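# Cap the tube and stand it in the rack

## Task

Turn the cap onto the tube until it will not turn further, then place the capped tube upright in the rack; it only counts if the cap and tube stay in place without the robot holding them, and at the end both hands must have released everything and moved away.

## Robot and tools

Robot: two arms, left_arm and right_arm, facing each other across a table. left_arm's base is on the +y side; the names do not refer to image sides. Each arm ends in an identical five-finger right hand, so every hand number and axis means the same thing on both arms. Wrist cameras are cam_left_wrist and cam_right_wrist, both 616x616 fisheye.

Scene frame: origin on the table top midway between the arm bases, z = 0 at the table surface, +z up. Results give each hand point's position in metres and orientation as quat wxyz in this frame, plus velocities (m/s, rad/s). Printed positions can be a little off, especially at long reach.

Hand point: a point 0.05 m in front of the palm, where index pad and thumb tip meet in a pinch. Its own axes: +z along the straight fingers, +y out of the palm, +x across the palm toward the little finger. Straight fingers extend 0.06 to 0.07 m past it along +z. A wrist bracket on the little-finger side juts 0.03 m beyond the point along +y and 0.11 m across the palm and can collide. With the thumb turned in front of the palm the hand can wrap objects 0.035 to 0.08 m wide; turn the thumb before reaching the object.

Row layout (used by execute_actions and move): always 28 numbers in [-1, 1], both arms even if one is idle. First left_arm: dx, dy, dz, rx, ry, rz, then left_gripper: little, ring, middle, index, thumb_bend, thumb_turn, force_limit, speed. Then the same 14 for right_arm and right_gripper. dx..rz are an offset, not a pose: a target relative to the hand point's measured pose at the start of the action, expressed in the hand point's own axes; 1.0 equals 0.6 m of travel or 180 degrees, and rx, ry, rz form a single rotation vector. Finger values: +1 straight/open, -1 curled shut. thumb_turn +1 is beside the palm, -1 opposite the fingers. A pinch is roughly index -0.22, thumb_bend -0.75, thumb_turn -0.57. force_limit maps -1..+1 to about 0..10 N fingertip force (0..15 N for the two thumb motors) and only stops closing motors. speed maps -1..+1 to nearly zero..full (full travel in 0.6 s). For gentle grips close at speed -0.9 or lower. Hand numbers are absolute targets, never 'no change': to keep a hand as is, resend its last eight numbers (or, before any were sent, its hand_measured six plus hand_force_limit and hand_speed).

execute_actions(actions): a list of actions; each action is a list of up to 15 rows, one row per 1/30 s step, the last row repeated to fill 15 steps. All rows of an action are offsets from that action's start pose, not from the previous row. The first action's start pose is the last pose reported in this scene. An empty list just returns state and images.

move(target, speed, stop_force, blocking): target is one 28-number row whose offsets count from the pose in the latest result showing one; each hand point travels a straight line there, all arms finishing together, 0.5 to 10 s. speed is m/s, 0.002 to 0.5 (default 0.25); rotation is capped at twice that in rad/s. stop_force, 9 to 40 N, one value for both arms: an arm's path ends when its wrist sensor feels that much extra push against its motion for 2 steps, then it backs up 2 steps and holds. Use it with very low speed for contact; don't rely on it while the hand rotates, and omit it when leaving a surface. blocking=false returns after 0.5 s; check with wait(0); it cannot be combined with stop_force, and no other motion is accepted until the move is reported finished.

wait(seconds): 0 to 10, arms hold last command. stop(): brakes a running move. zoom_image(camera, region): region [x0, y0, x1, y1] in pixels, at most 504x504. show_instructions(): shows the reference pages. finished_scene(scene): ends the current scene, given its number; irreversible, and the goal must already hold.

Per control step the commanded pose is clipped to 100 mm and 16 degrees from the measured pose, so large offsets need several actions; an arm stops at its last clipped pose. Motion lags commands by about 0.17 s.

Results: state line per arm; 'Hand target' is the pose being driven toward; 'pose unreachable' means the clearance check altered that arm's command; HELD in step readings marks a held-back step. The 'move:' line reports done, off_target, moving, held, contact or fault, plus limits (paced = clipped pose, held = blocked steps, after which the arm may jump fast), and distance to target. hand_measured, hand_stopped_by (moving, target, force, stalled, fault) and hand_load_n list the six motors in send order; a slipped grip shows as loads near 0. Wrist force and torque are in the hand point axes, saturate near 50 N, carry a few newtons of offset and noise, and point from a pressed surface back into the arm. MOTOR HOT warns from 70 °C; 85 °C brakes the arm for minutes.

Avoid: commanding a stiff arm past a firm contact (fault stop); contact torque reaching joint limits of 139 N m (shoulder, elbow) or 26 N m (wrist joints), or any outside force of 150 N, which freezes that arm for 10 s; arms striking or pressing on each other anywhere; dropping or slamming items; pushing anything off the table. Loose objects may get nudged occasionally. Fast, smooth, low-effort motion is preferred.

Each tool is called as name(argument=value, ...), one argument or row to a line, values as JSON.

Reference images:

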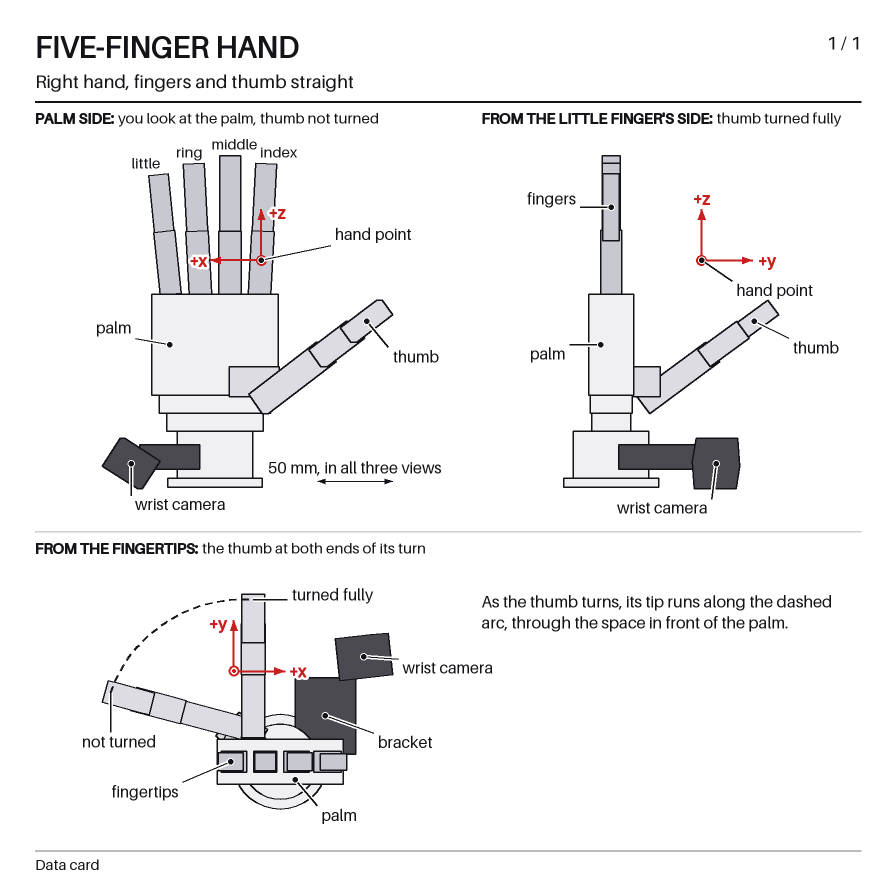

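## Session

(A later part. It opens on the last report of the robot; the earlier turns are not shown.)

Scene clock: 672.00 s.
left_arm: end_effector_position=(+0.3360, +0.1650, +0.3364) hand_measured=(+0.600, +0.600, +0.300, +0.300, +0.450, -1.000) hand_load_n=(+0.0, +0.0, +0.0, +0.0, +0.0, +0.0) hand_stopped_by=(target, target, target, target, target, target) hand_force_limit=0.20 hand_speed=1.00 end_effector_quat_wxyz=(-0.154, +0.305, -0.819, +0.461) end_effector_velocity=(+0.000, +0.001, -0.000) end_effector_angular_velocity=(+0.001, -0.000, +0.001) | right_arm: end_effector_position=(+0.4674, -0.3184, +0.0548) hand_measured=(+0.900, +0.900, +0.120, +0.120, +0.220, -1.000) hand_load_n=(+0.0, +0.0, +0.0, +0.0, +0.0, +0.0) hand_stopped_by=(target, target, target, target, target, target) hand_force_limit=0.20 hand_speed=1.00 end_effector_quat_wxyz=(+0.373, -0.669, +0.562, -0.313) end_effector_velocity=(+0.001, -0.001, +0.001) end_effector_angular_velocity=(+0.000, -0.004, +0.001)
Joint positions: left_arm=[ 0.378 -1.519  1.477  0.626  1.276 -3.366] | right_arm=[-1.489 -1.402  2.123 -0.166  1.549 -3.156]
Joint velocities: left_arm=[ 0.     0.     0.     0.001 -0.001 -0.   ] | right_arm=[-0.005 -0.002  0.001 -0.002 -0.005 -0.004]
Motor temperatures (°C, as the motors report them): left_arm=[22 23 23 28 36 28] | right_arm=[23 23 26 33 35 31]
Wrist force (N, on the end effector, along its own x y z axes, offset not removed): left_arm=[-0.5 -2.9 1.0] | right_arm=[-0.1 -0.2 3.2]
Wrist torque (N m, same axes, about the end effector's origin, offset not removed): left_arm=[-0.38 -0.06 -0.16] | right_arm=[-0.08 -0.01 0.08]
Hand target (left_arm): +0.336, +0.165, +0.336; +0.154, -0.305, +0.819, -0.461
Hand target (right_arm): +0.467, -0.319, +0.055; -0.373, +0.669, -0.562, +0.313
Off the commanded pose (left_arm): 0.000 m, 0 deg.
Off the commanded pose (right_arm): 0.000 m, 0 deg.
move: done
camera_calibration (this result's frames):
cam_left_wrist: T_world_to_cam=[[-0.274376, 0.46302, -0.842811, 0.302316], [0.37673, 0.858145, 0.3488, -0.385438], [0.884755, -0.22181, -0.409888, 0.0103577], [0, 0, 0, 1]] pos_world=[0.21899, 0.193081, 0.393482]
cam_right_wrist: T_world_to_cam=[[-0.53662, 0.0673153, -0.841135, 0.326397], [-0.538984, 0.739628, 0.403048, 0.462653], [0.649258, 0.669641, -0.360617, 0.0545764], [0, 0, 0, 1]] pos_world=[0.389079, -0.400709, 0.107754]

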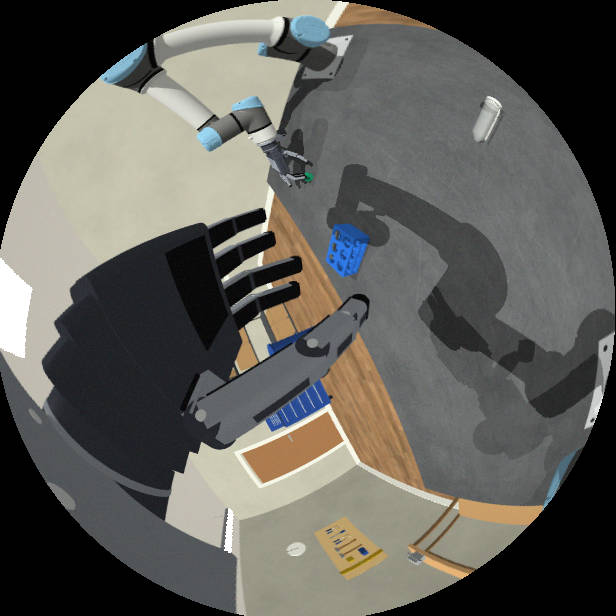

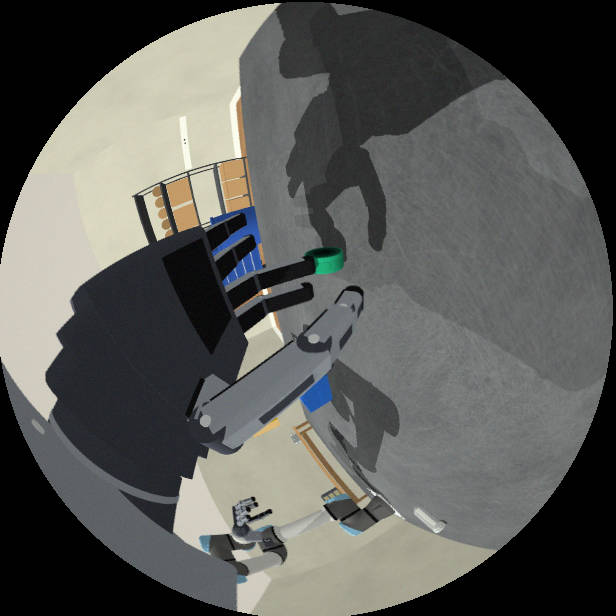

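move(
  target=[0,0,0,0,0,0,0.6,0.6,0.3,0.3,0.45,-1,0.2,1,0,-0.014,-0.009,0,0,0,0.9,0.9,0.12,0.9,0.4,-1,0.2,1],
)

move(
  target=[0,0,0,0,0,0,0.6,0.6,0.3,0.3,0.45,-1,0.2,1,0.002,-0.032,0.052,0,0,0,0.9,0.9,0.25,0.9,0.4,-1,0.2,1],
)

move(
  target=[0,0,0,0,0,0,0.6,0.6,0.3,0.3,0.45,-1,0.2,1,0,0.05,0.031,0,0,0,0.9,0.9,0.25,0.9,0.4,-1,0.2,1],
  speed=0.05,
)

move(
  target=[0,0,0,0,0,0,0.6,0.6,0.3,0.3,0.45,-1,0.2,1,0,0,0,0,0,0,0.9,0.9,-0.2,0.9,0.22,-1,0,-0.8],
)

zoom_image(
  camera="cam_right_wrist",
  region=[240,180,420,360],
)

Scene clock: 693.90 s.
left_arm: end_effector_position=(+0.3360, +0.1650, +0.3364) hand_measured=(+0.600, +0.600, +0.300, +0.300, +0.450, -1.000) hand_load_n=(+0.0, +0.0, +0.0, +0.0, +0.0, +0.0) hand_stopped_by=(target, target, target, target, target, target) hand_force_limit=0.20 hand_speed=1.00 end_effector_quat_wxyz=(-0.154, +0.305, -0.819, +0.461) end_effector_velocity=(-0.000, -0.001, +0.001) end_effector_angular_velocity=(-0.001, -0.001, -0.001) | right_arm: end_effector_position=(+0.4673, -0.3185, +0.0647) hand_measured=(+0.900, +0.900, +0.120, +0.900, +0.400, -1.000) hand_load_n=(+0.0, +0.0, +0.0, +0.0, +0.0, +0.0) hand_stopped_by=(target, target, target, target, target, target) hand_force_limit=0.20 hand_speed=1.00 end_effector_quat_wxyz=(+0.373, -0.669, +0.562, -0.313) end_effector_velocity=(-0.000, +0.000, +0.002) end_effector_angular_velocity=(-0.001, -0.001, +0.000)
Joint positions: left_arm=[ 0.378 -1.519  1.477  0.626  1.276 -3.366] | right_arm=[-1.489 -1.419  2.112 -0.137  1.549 -3.156]
Joint velocities: left_arm=[-0.001 -0.    -0.001  0.    -0.001 -0.   ] | right_arm=[ 0.001 -0.004 -0.001  0.004  0.001 -0.   ]
Motor temperatures (°C, as the motors report them): left_arm=[22 23 23 28 36 28] | right_arm=[23 23 26 33 35 31]
Wrist force (N, on the end effector, along its own x y z axes, offset not removed): left_arm=[-1.9 -0.6 1.1] | right_arm=[-2.5 2.6 0.0]
Wrist torque (N m, same axes, about the end effector's origin, offset not removed): left_arm=[-0.05 0.31 -0.17] | right_arm=[0.40 0.53 -0.05]
Hand target (left_arm): +0.336, +0.165, +0.336; +0.154, -0.305, +0.819, -0.461
Hand target (right_arm): +0.467, -0.318, +0.065; -0.373, +0.669, -0.562, +0.313
Off the commanded pose (left_arm): 0.000 m, 0 deg.
Off the commanded pose (right_arm): 0.000 m, 0 deg.
move: done
camera_calibration (this result's frames):
cam_left_wrist: T_world_to_cam=[[-0.274377, 0.46302, -0.842811, 0.302316], [0.37673, 0.858145, 0.3488, -0.385438], [0.884755, -0.22181, -0.409888, 0.0103577], [0, 0, 0, 1]] pos_world=[0.218991, 0.193081, 0.393482]
cam_right_wrist: T_world_to_cam=[[-0.536598, 0.0673761, -0.841144, 0.334603], [-0.538908, 0.739687, 0.40304, 0.458673], [0.649338, 0.66957, -0.360605, 0.0582021], [0, 0, 0, 1]] pos_world=[0.388937, -0.400789, 0.117574]

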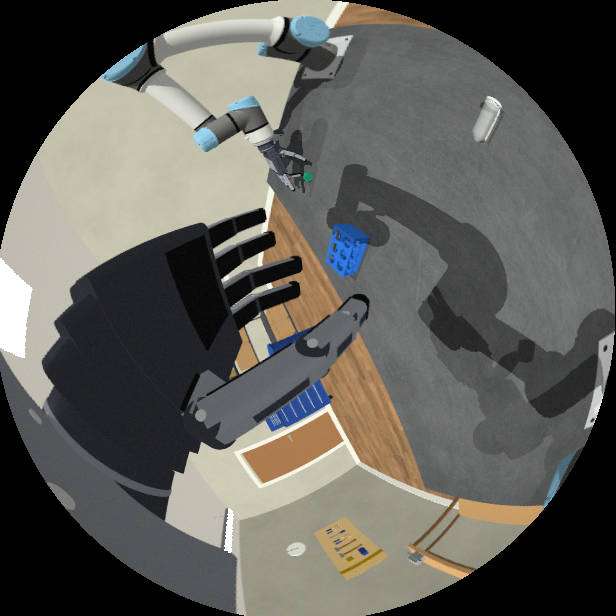

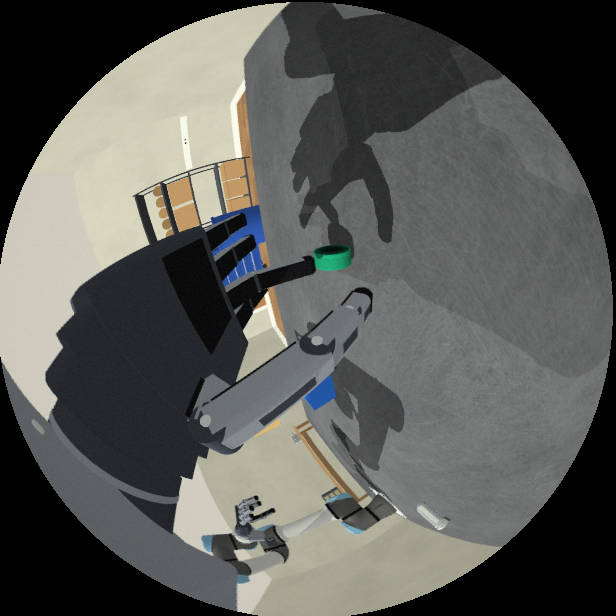

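Scene clock: 694.77 s.
left_arm: end_effector_position=(+0.3360, +0.1650, +0.3364) hand_measured=(+0.600, +0.600, +0.300, +0.300, +0.450, -1.000) hand_load_n=(+0.0, +0.0, +0.0, +0.0, +0.0, +0.0) hand_stopped_by=(target, target, target, target, target, target) hand_force_limit=0.20 hand_speed=1.00 end_effector_quat_wxyz=(-0.154, +0.305, -0.819, +0.461) end_effector_velocity=(-0.001, -0.000, +0.000) end_effector_angular_velocity=(-0.000, -0.000, -0.001) | right_arm: end_effector_position=(+0.5035, -0.3135, +0.0646) hand_measured=(+0.900, +0.900, +0.250, +0.900, +0.400, -1.000) hand_load_n=(+0.0, +0.0, +0.0, +0.0, +0.0, +0.0) hand_stopped_by=(target, target, target, target, target, target) hand_force_limit=0.20 hand_speed=1.00 end_effector_quat_wxyz=(+0.373, -0.669, +0.562, -0.313) end_effector_velocity=(+0.001, -0.001, -0.001) end_effector_angular_velocity=(-0.003, +0.001, -0.001)
Joint positions: left_arm=[ 0.378 -1.519  1.477  0.626  1.276 -3.366] | right_arm=[-1.49  -1.344  2.016 -0.118  1.548 -3.156]
Joint velocities: left_arm=[-0.001 -0.    -0.     0.    -0.     0.   ] | right_arm=[-0.     0.004 -0.003  0.001  0.002 -0.002]
Motor temperatures (°C, as the motors report them): left_arm=[22 23 23 28 36 28] | right_arm=[23 23 26 33 35 31]
Wrist force (N, on the end effector, along its own x y z axes, offset not removed): left_arm=[-2.5 -2.4 -1.1] | right_arm=[-0.2 2.9 -1.1]
Wrist torque (N m, same axes, about the end effector's origin, offset not removed): left_arm=[-0.26 0.30 -0.36] | right_arm=[0.38 -0.04 0.24]
Hand target (left_arm): +0.336, +0.165, +0.336; +0.154, -0.305, +0.819, -0.461
Hand target (right_arm): +0.504, -0.313, +0.065; -0.373, +0.669, -0.562, +0.313
Off the commanded pose (left_arm): 0.000 m, 0 deg.
Off the commanded pose (right_arm): 0.000 m, 0 deg.
move: done
camera_calibration (this result's frames):
cam_left_wrist: T_world_to_cam=[[-0.274377, 0.46302, -0.842811, 0.302316], [0.37673, 0.858145, 0.3488, -0.385438], [0.884755, -0.221809, -0.409888, 0.0103578], [0, 0, 0, 1]] pos_world=[0.218991, 0.193081, 0.393482]
cam_right_wrist: T_world_to_cam=[[-0.536557, 0.0673857, -0.841169, 0.353621], [-0.538887, 0.739725, 0.402999, 0.47452], [0.64939, 0.669527, -0.360591, 0.0313032], [0, 0, 0, 1]] pos_world=[0.425122, -0.395801, 0.117512]

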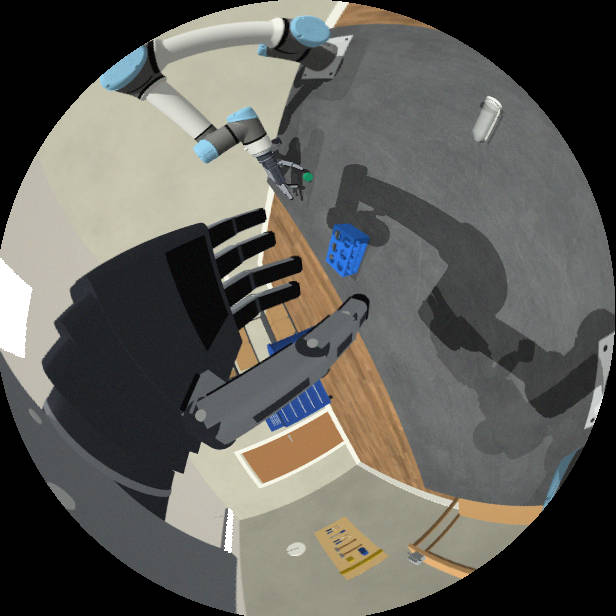

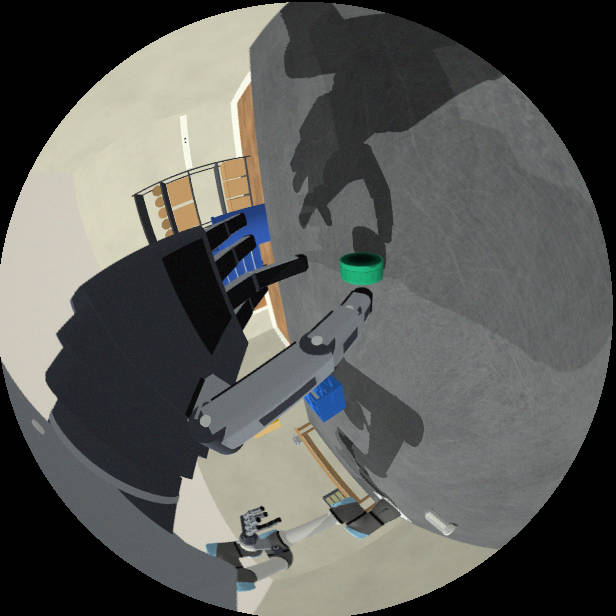

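Scene clock: 695.83 s.
left_arm: end_effector_position=(+0.3360, +0.1650, +0.3364) hand_measured=(+0.600, +0.600, +0.300, +0.300, +0.450, -1.000) hand_load_n=(+0.0, +0.0, +0.0, +0.0, +0.0, +0.0) hand_stopped_by=(target, target, target, target, target, target) hand_force_limit=0.20 hand_speed=1.00 end_effector_quat_wxyz=(-0.154, +0.305, -0.819, +0.461) end_effector_velocity=(-0.000, +0.000, -0.000) end_effector_angular_velocity=(+0.000, +0.000, -0.000) | right_arm: end_effector_position=(+0.5035, -0.3135, +0.0295) hand_measured=(+0.900, +0.900, +0.250, +0.900, +0.400, -1.000) hand_load_n=(+0.0, +0.0, +0.0, +0.0, +0.0, +0.0) hand_stopped_by=(target, target, target, target, target, target) hand_force_limit=0.20 hand_speed=1.00 end_effector_quat_wxyz=(+0.373, -0.669, +0.562, -0.313) end_effector_velocity=(+0.000, -0.000, -0.002) end_effector_angular_velocity=(+0.000, -0.001, -0.001)
Joint positions: left_arm=[ 0.378 -1.519  1.477  0.626  1.276 -3.366] | right_arm=[-1.49  -1.283  2.052 -0.215  1.548 -3.156]
Joint velocities: left_arm=[ 0.    -0.     0.    -0.     0.001  0.   ] | right_arm=[-0.     0.003  0.002 -0.006  0.     0.   ]
Motor temperatures (°C, as the motors report them): left_arm=[22 23 23 28 36 28] | right_arm=[23 23 26 33 35 31]
Wrist force (N, on the end effector, along its own x y z axes, offset not removed): left_arm=[-0.1 -2.3 1.2] | right_arm=[-3.1 -3.8 -1.9]
Wrist torque (N m, same axes, about the end effector's origin, offset not removed): left_arm=[-0.35 0.07 0.04] | right_arm=[-0.36 0.47 -0.09]
Hand target (left_arm): +0.336, +0.165, +0.336; +0.154, -0.305, +0.819, -0.461
Hand target (right_arm): +0.503, -0.313, +0.029; -0.373, +0.669, -0.562, +0.313
Off the commanded pose (left_arm): 0.000 m, 0 deg.
Off the commanded pose (right_arm): 0.000 m, 0 deg.
move: done
camera_calibration (this result's frames):
cam_left_wrist: T_world_to_cam=[[-0.274376, 0.46302, -0.842811, 0.302316], [0.37673, 0.858145, 0.3488, -0.385438], [0.884755, -0.22181, -0.409888, 0.0103577], [0, 0, 0, 1]] pos_world=[0.21899, 0.193081, 0.393482]
cam_right_wrist: T_world_to_cam=[[-0.53657, 0.0673841, -0.841161, 0.324131], [-0.538862, 0.739745, 0.402995, 0.488658], [0.6494, 0.669505, -0.360614, 0.0186413], [0, 0, 0, 1]] pos_world=[0.425133, -0.395804, 0.0824423]

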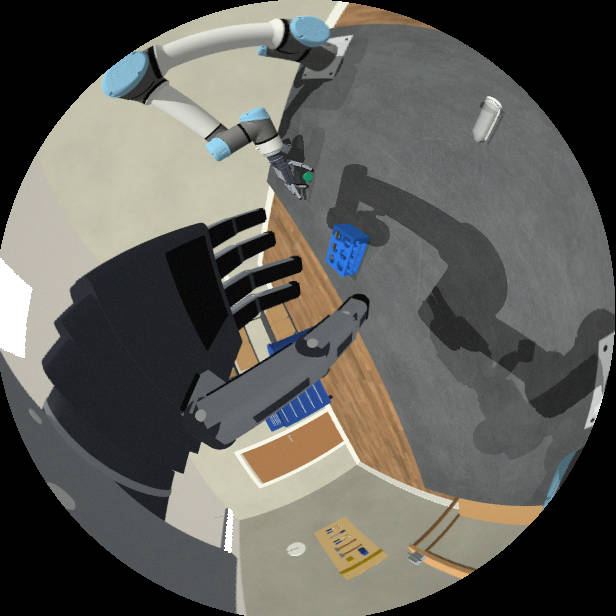

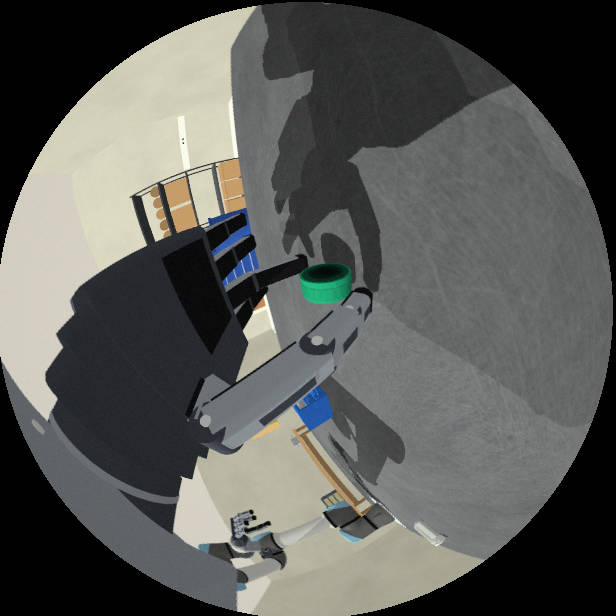

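Scene clock: 696.93 s.
left_arm: end_effector_position=(+0.3360, +0.1650, +0.3364) hand_measured=(+0.600, +0.600, +0.300, +0.300, +0.450, -1.000) hand_load_n=(+0.0, +0.0, +0.0, +0.0, +0.0, +0.0) hand_stopped_by=(target, target, target, target, target, target) hand_force_limit=0.20 hand_speed=1.00 end_effector_quat_wxyz=(-0.154, +0.305, -0.819, +0.461) end_effector_velocity=(+0.000, +0.000, -0.000) end_effector_angular_velocity=(+0.001, +0.001, +0.000) | right_arm: end_effector_position=(+0.5035, -0.3135, +0.0295) hand_measured=(+0.900, +0.900, -0.024, +0.900, +0.232, -1.000) hand_load_n=(+0.0, +0.0, +7.5, +0.0, +7.0, +1.5) hand_stopped_by=(target, target, force, target, stalled, target) hand_force_limit=0.00 hand_speed=-0.80 end_effector_quat_wxyz=(+0.372, -0.669, +0.562, -0.313) end_effector_velocity=(-0.000, -0.000, -0.000) end_effector_angular_velocity=(-0.002, +0.000, -0.001)
Joint positions: left_arm=[ 0.378 -1.519  1.477  0.626  1.276 -3.366] | right_arm=[-1.49  -1.283  2.052 -0.215  1.548 -3.156]
Joint velocities: left_arm=[ 0.     0.     0.001 -0.    -0.    -0.   ] | right_arm=[ 0.     0.     0.    -0.     0.002 -0.001]
Motor temperatures (°C, as the motors report them): left_arm=[22 23 23 28 36 28] | right_arm=[23 23 26 33 35 31]
Wrist force (N, on the end effector, along its own x y z axes, offset not removed): left_arm=[-0.7 0.9 0.9] | right_arm=[-3.0 -2.5 -0.1]
Wrist torque (N m, same axes, about the end effector's origin, offset not removed): left_arm=[0.24 -0.10 0.03] | right_arm=[-0.29 0.53 -0.22]
Hand target (left_arm): +0.336, +0.165, +0.336; +0.154, -0.305, +0.819, -0.461
Hand target (right_arm): +0.503, -0.313, +0.030; -0.373, +0.669, -0.562, +0.313
Off the commanded pose (left_arm): 0.000 m, 0 deg.
Off the commanded pose (right_arm): 0.000 m, 0 deg.
move: done
camera_calibration (this result's frames):
cam_left_wrist: T_world_to_cam=[[-0.274376, 0.46302, -0.842811, 0.302316], [0.37673, 0.858145, 0.3488, -0.385438], [0.884755, -0.22181, -0.409888, 0.0103578], [0, 0, 0, 1]] pos_world=[0.21899, 0.193081, 0.393482]
cam_right_wrist: T_world_to_cam=[[-0.53664, 0.0673735, -0.841117, 0.324118], [-0.538828, 0.73975, 0.403031, 0.488655], [0.64937, 0.6695, -0.360677, 0.0186492], [0, 0, 0, 1]] pos_world=[0.425126, -0.395805, 0.0824047]

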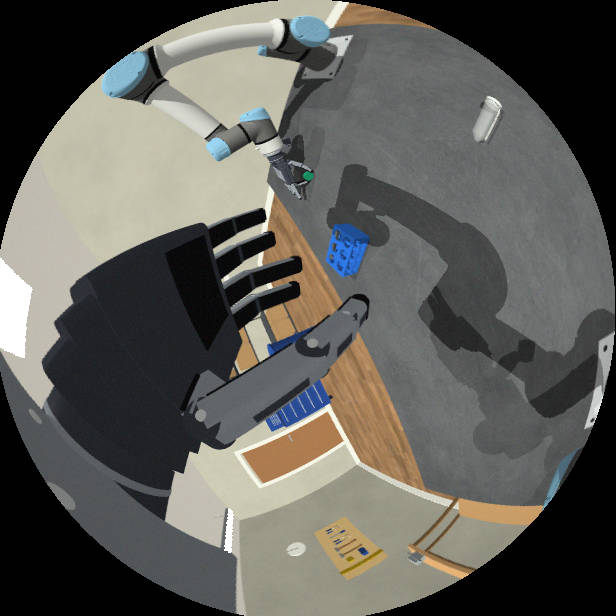

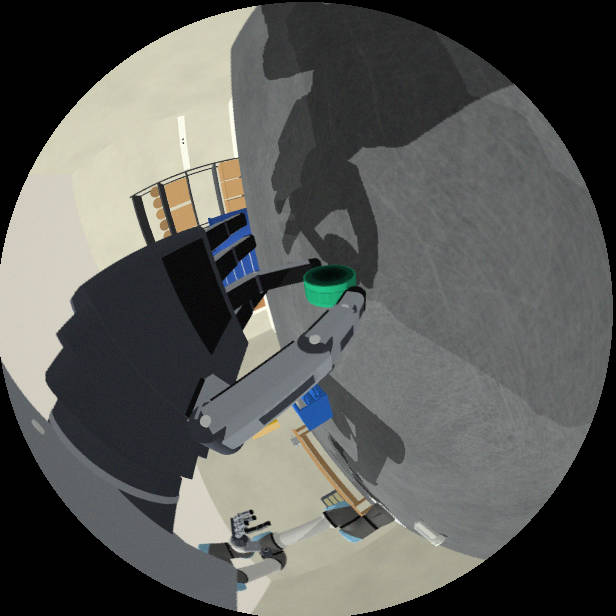

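Region (240, 180, 420, 360) of cam_right_wrist's 616x616 image, scaled by 2.800, with more detail than that image has.

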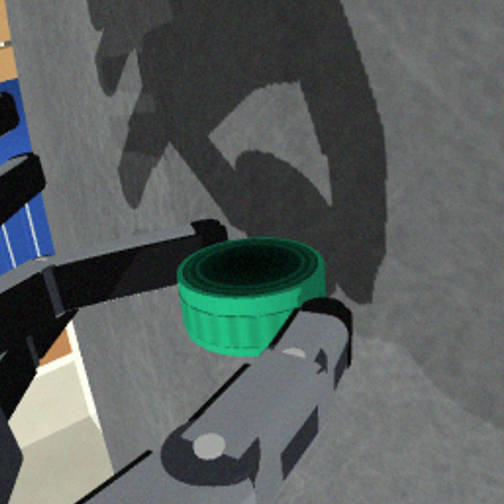

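move(
  target=[0,0,0,0,0,0,0.6,0.6,0.3,0.3,0.45,-1,0.2,1,-0.51,0.07,-0.24,0,-0.117,0.189,1,1,-0.2,0.9,0.22,-1,0,-0.8],
)

move(
  target=[0,0,0,0,0,0,0.6,0.6,0.3,0.3,0.45,-1,0.2,1,0.032,0.033,0.02,0,0,0,1,1,-0.2,0.9,0.22,-1,0,-0.8],
  speed=0.02,
  stop_force=9,
)

move(
  target=[0,0,0,0,0,0,0.6,0.6,0.3,0.3,0.45,-1,0.2,1,0,0,0,0,0,0,1,1,0.3,0.9,0.45,-1,0,0],
)

Scene clock: 710.37 s.
left_arm: end_effector_position=(+0.3360, +0.1650, +0.3364) hand_measured=(+0.600, +0.600, +0.300, +0.300, +0.450, -1.000) hand_load_n=(+0.0, +0.0, +0.0, +0.0, +0.0, +0.0) hand_stopped_by=(target, target, target, target, target, target) hand_force_limit=0.20 hand_speed=1.00 end_effector_quat_wxyz=(-0.154, +0.305, -0.819, +0.461) end_effector_velocity=(-0.001, -0.001, +0.000) end_effector_angular_velocity=(-0.001, -0.000, -0.002) | right_arm: end_effector_position=(+0.3089, -0.0372, +0.0696) hand_measured=(+1.000, +1.000, -0.024, +0.900, +0.232, -1.000) hand_load_n=(+0.0, +0.0, +7.5, +0.0, +7.0, +1.0) hand_stopped_by=(target, target, force, target, stalled, target) hand_force_limit=0.00 hand_speed=-0.80 end_effector_quat_wxyz=(+0.542, -0.522, +0.655, -0.065) end_effector_velocity=(-0.001, +0.002, -0.001) end_effector_angular_velocity=(+0.002, +0.002, -0.000)
Joint positions: left_arm=[ 0.378 -1.519  1.477  0.626  1.276 -3.366] | right_arm=[-0.83  -1.258  2.076 -0.39   1.803 -2.259]
Joint velocities: left_arm=[-0.001 -0.    -0.    -0.001  0.     0.   ] | right_arm=[ 0.005  0.004 -0.002 -0.001  0.004  0.005]
Motor temperatures (°C, as the motors report them): left_arm=[22 23 23 28 36 28] | right_arm=[23 23 26 33 35 31]
Wrist force (N, on the end effector, along its own x y z axes, offset not removed): left_arm=[-2.3 1.1 1.0] | right_arm=[-2.5 -1.3 3.5]
Wrist torque (N m, same axes, about the end effector's origin, offset not removed): left_arm=[0.38 0.35 -0.25] | right_arm=[-0.23 0.15 -0.12]
Hand target (left_arm): +0.336, +0.165, +0.336; +0.154, -0.305, +0.819, -0.461
Hand target (right_arm): +0.309, -0.037, +0.070; +0.542, -0.522, +0.655, -0.065
Off the commanded pose (left_arm): 0.000 m, 0 deg.
Off the commanded pose (right_arm): 0.001 m, 0 deg.
move: done
camera_calibration (this result's frames):
cam_left_wrist: T_world_to_cam=[[-0.274376, 0.46302, -0.842811, 0.302316], [0.37673, 0.858145, 0.3488, -0.385438], [0.884755, -0.22181, -0.409888, 0.0103578], [0, 0, 0, 1]] pos_world=[0.218991, 0.193081, 0.393482]
cam_right_wrist: T_world_to_cam=[[-0.623446, 0.563144, -0.542388, 0.25932], [-0.460956, 0.295591, 0.836747, 0.0924484], [0.631534, 0.771683, 0.0753001, -0.0465425], [0, 0, 0, 1]] pos_world=[0.23368, -0.137445, 0.0668006]

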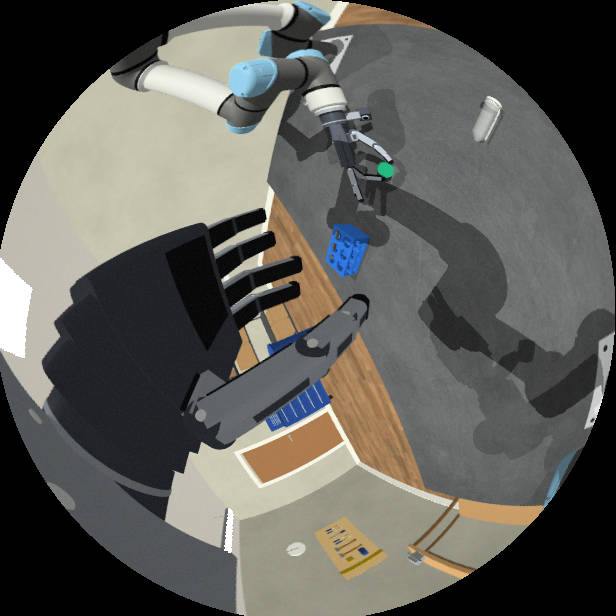

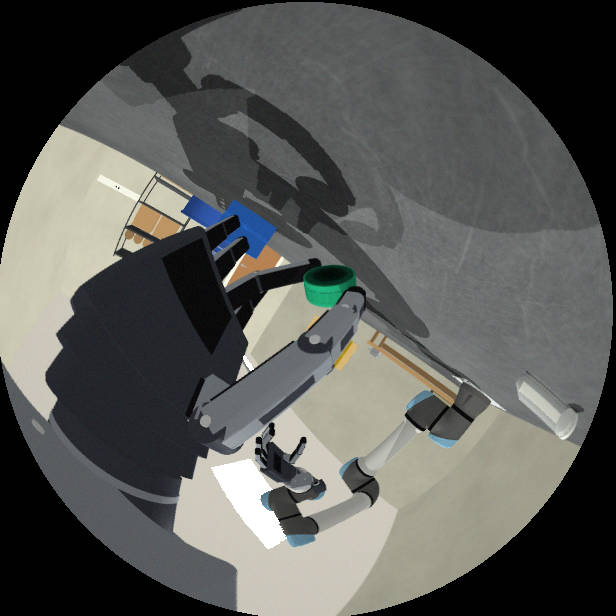

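Scene clock: 712.17 s.
left_arm: end_effector_position=(+0.3360, +0.1650, +0.3364) hand_measured=(+0.600, +0.600, +0.300, +0.300, +0.450, -1.000) hand_load_n=(+0.0, +0.0, +0.0, +0.0, +0.0, +0.0) hand_stopped_by=(target, target, target, target, target, target) hand_force_limit=0.20 hand_speed=1.00 end_effector_quat_wxyz=(-0.154, +0.305, -0.819, +0.461) end_effector_velocity=(+0.001, +0.001, +0.000) end_effector_angular_velocity=(-0.001, -0.001, +0.002) | right_arm: end_effector_position=(+0.3086, -0.0371, +0.0398) hand_measured=(+1.000, +1.000, -0.024, +0.900, +0.232, -1.000) hand_load_n=(+0.0, +0.0, +7.5, +0.0, +7.0, +1.0) hand_stopped_by=(target, target, force, target, stalled, target) hand_force_limit=0.00 hand_speed=-0.80 end_effector_quat_wxyz=(+0.542, -0.522, +0.655, -0.065) end_effector_velocity=(+0.000, +0.001, -0.001) end_effector_angular_velocity=(+0.002, -0.001, +0.002)
Joint positions: left_arm=[ 0.378 -1.519  1.477  0.626  1.276 -3.366] | right_arm=[-0.829 -1.197  2.097 -0.472  1.804 -2.258]
Joint velocities: left_arm=[ 0.002  0.    -0.    -0.001 -0.001  0.   ] | right_arm=[ 0.     0.004  0.    -0.007 -0.002 -0.   ]
Motor temperatures (°C, as the motors report them): left_arm=[22 23 23 28 36 28] | right_arm=[23 23 26 33 35 31]
Wrist force (N, on the end effector, along its own x y z axes, offset not removed): left_arm=[-1.7 -0.4 1.5] | right_arm=[-0.9 0.9 1.0]
Wrist torque (N m, same axes, about the end effector's origin, offset not removed): left_arm=[0.02 0.20 -0.12] | right_arm=[0.07 0.12 0.17]
Hand target (left_arm): +0.336, +0.165, +0.336; +0.154, -0.305, +0.819, -0.461
Hand target (right_arm): +0.309, -0.037, +0.040; +0.542, -0.522, +0.655, -0.065
Off the commanded pose (left_arm): 0.000 m, 0 deg.
Off the commanded pose (right_arm): 0.000 m, 0 deg.
move: done
camera_calibration (this result's frames):
cam_left_wrist: T_world_to_cam=[[-0.274376, 0.46302, -0.842811, 0.302316], [0.37673, 0.858145, 0.3488, -0.385438], [0.884755, -0.22181, -0.409888, 0.0103578], [0, 0, 0, 1]] pos_world=[0.21899, 0.193081, 0.393482]
cam_right_wrist: T_world_to_cam=[[-0.623451, 0.563139, -0.542386, 0.242875], [-0.460946, 0.295601, 0.836749, 0.117294], [0.631536, 0.771683, 0.0752836, -0.0442383], [0, 0, 0, 1]] pos_world=[0.233425, -0.137307, 0.0369164]

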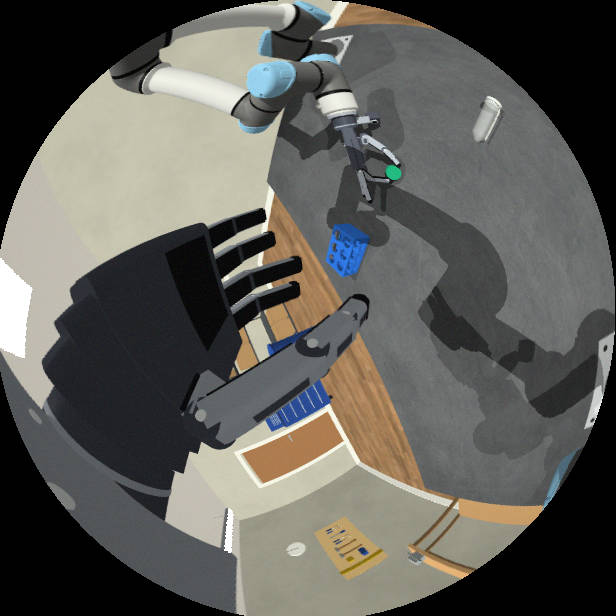

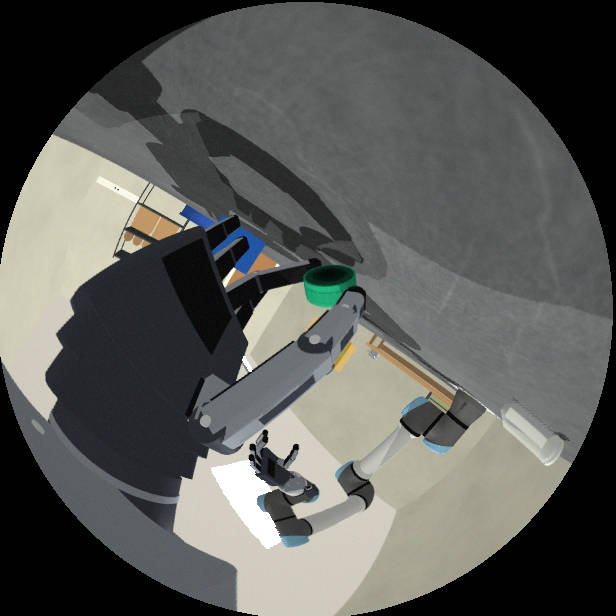

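Scene clock: 712.67 s.
left_arm: end_effector_position=(+0.3360, +0.1650, +0.3364) hand_measured=(+0.600, +0.600, +0.300, +0.300, +0.450, -1.000) hand_load_n=(+0.0, +0.0, +0.0, +0.0, +0.0, +0.0) hand_stopped_by=(target, target, target, target, target, target) hand_force_limit=0.20 hand_speed=1.00 end_effector_quat_wxyz=(-0.154, +0.305, -0.819, +0.461) end_effector_velocity=(-0.000, -0.000, +0.000) end_effector_angular_velocity=(+0.000, -0.001, -0.000) | right_arm: end_effector_position=(+0.3086, -0.0371, +0.0397) hand_measured=(+1.000, +1.000, +0.300, +0.900, +0.450, -1.000) hand_load_n=(+0.0, +0.0, +0.0, +0.0, +0.0, +0.0) hand_stopped_by=(target, target, target, target, target, target) hand_force_limit=0.00 hand_speed=0.00 end_effector_quat_wxyz=(+0.542, -0.522, +0.655, -0.065) end_effector_velocity=(-0.000, -0.000, -0.000) end_effector_angular_velocity=(-0.001, +0.000, +0.001)
Joint positions: left_arm=[ 0.378 -1.519  1.477  0.626  1.276 -3.366] | right_arm=[-0.829 -1.197  2.097 -0.472  1.804 -2.258]
Joint velocities: left_arm=[-0.001  0.     0.    -0.    -0.001  0.   ] | right_arm=[ 0.    -0.001  0.001  0.    -0.001 -0.   ]
Motor temperatures (°C, as the motors report them): left_arm=[22 23 23 28 36 28] | right_arm=[23 23 26 33 35 31]
Wrist force (N, on the end effector, along its own x y z axes, offset not removed): left_arm=[0.1 2.0 -0.1] | right_arm=[-1.2 -3.1 -0.9]
Wrist torque (N m, same axes, about the end effector's origin, offset not removed): left_arm=[0.41 -0.02 0.11] | right_arm=[-0.23 0.22 -0.09]
Hand target (left_arm): +0.336, +0.165, +0.336; +0.154, -0.305, +0.819, -0.461
Hand target (right_arm): +0.309, -0.037, +0.040; +0.542, -0.522, +0.655, -0.065
Off the commanded pose (left_arm): 0.000 m, 0 deg.
Off the commanded pose (right_arm): 0.000 m, 0 deg.
move: done
camera_calibration (this result's frames):
cam_left_wrist: T_world_to_cam=[[-0.274376, 0.46302, -0.842811, 0.302316], [0.37673, 0.858145, 0.3488, -0.385438], [0.884755, -0.22181, -0.409888, 0.0103577], [0, 0, 0, 1]] pos_world=[0.218991, 0.193081, 0.393482]
cam_right_wrist: T_world_to_cam=[[-0.62345, 0.56314, -0.542387, 0.242846], [-0.460949, 0.295598, 0.836749, 0.117337], [0.631535, 0.771683, 0.0752886, -0.0442353], [0, 0, 0, 1]] pos_world=[0.233425, -0.137306, 0.0368652]

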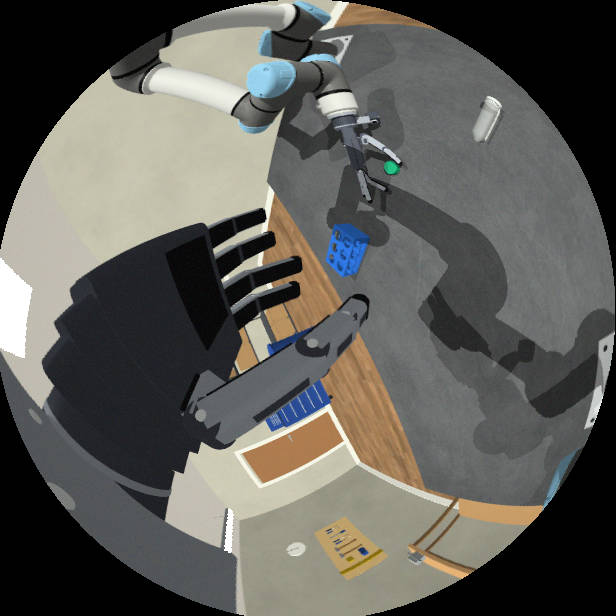

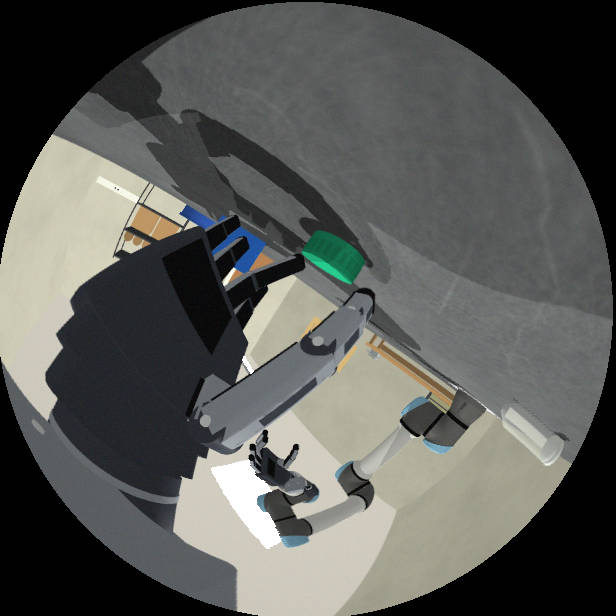

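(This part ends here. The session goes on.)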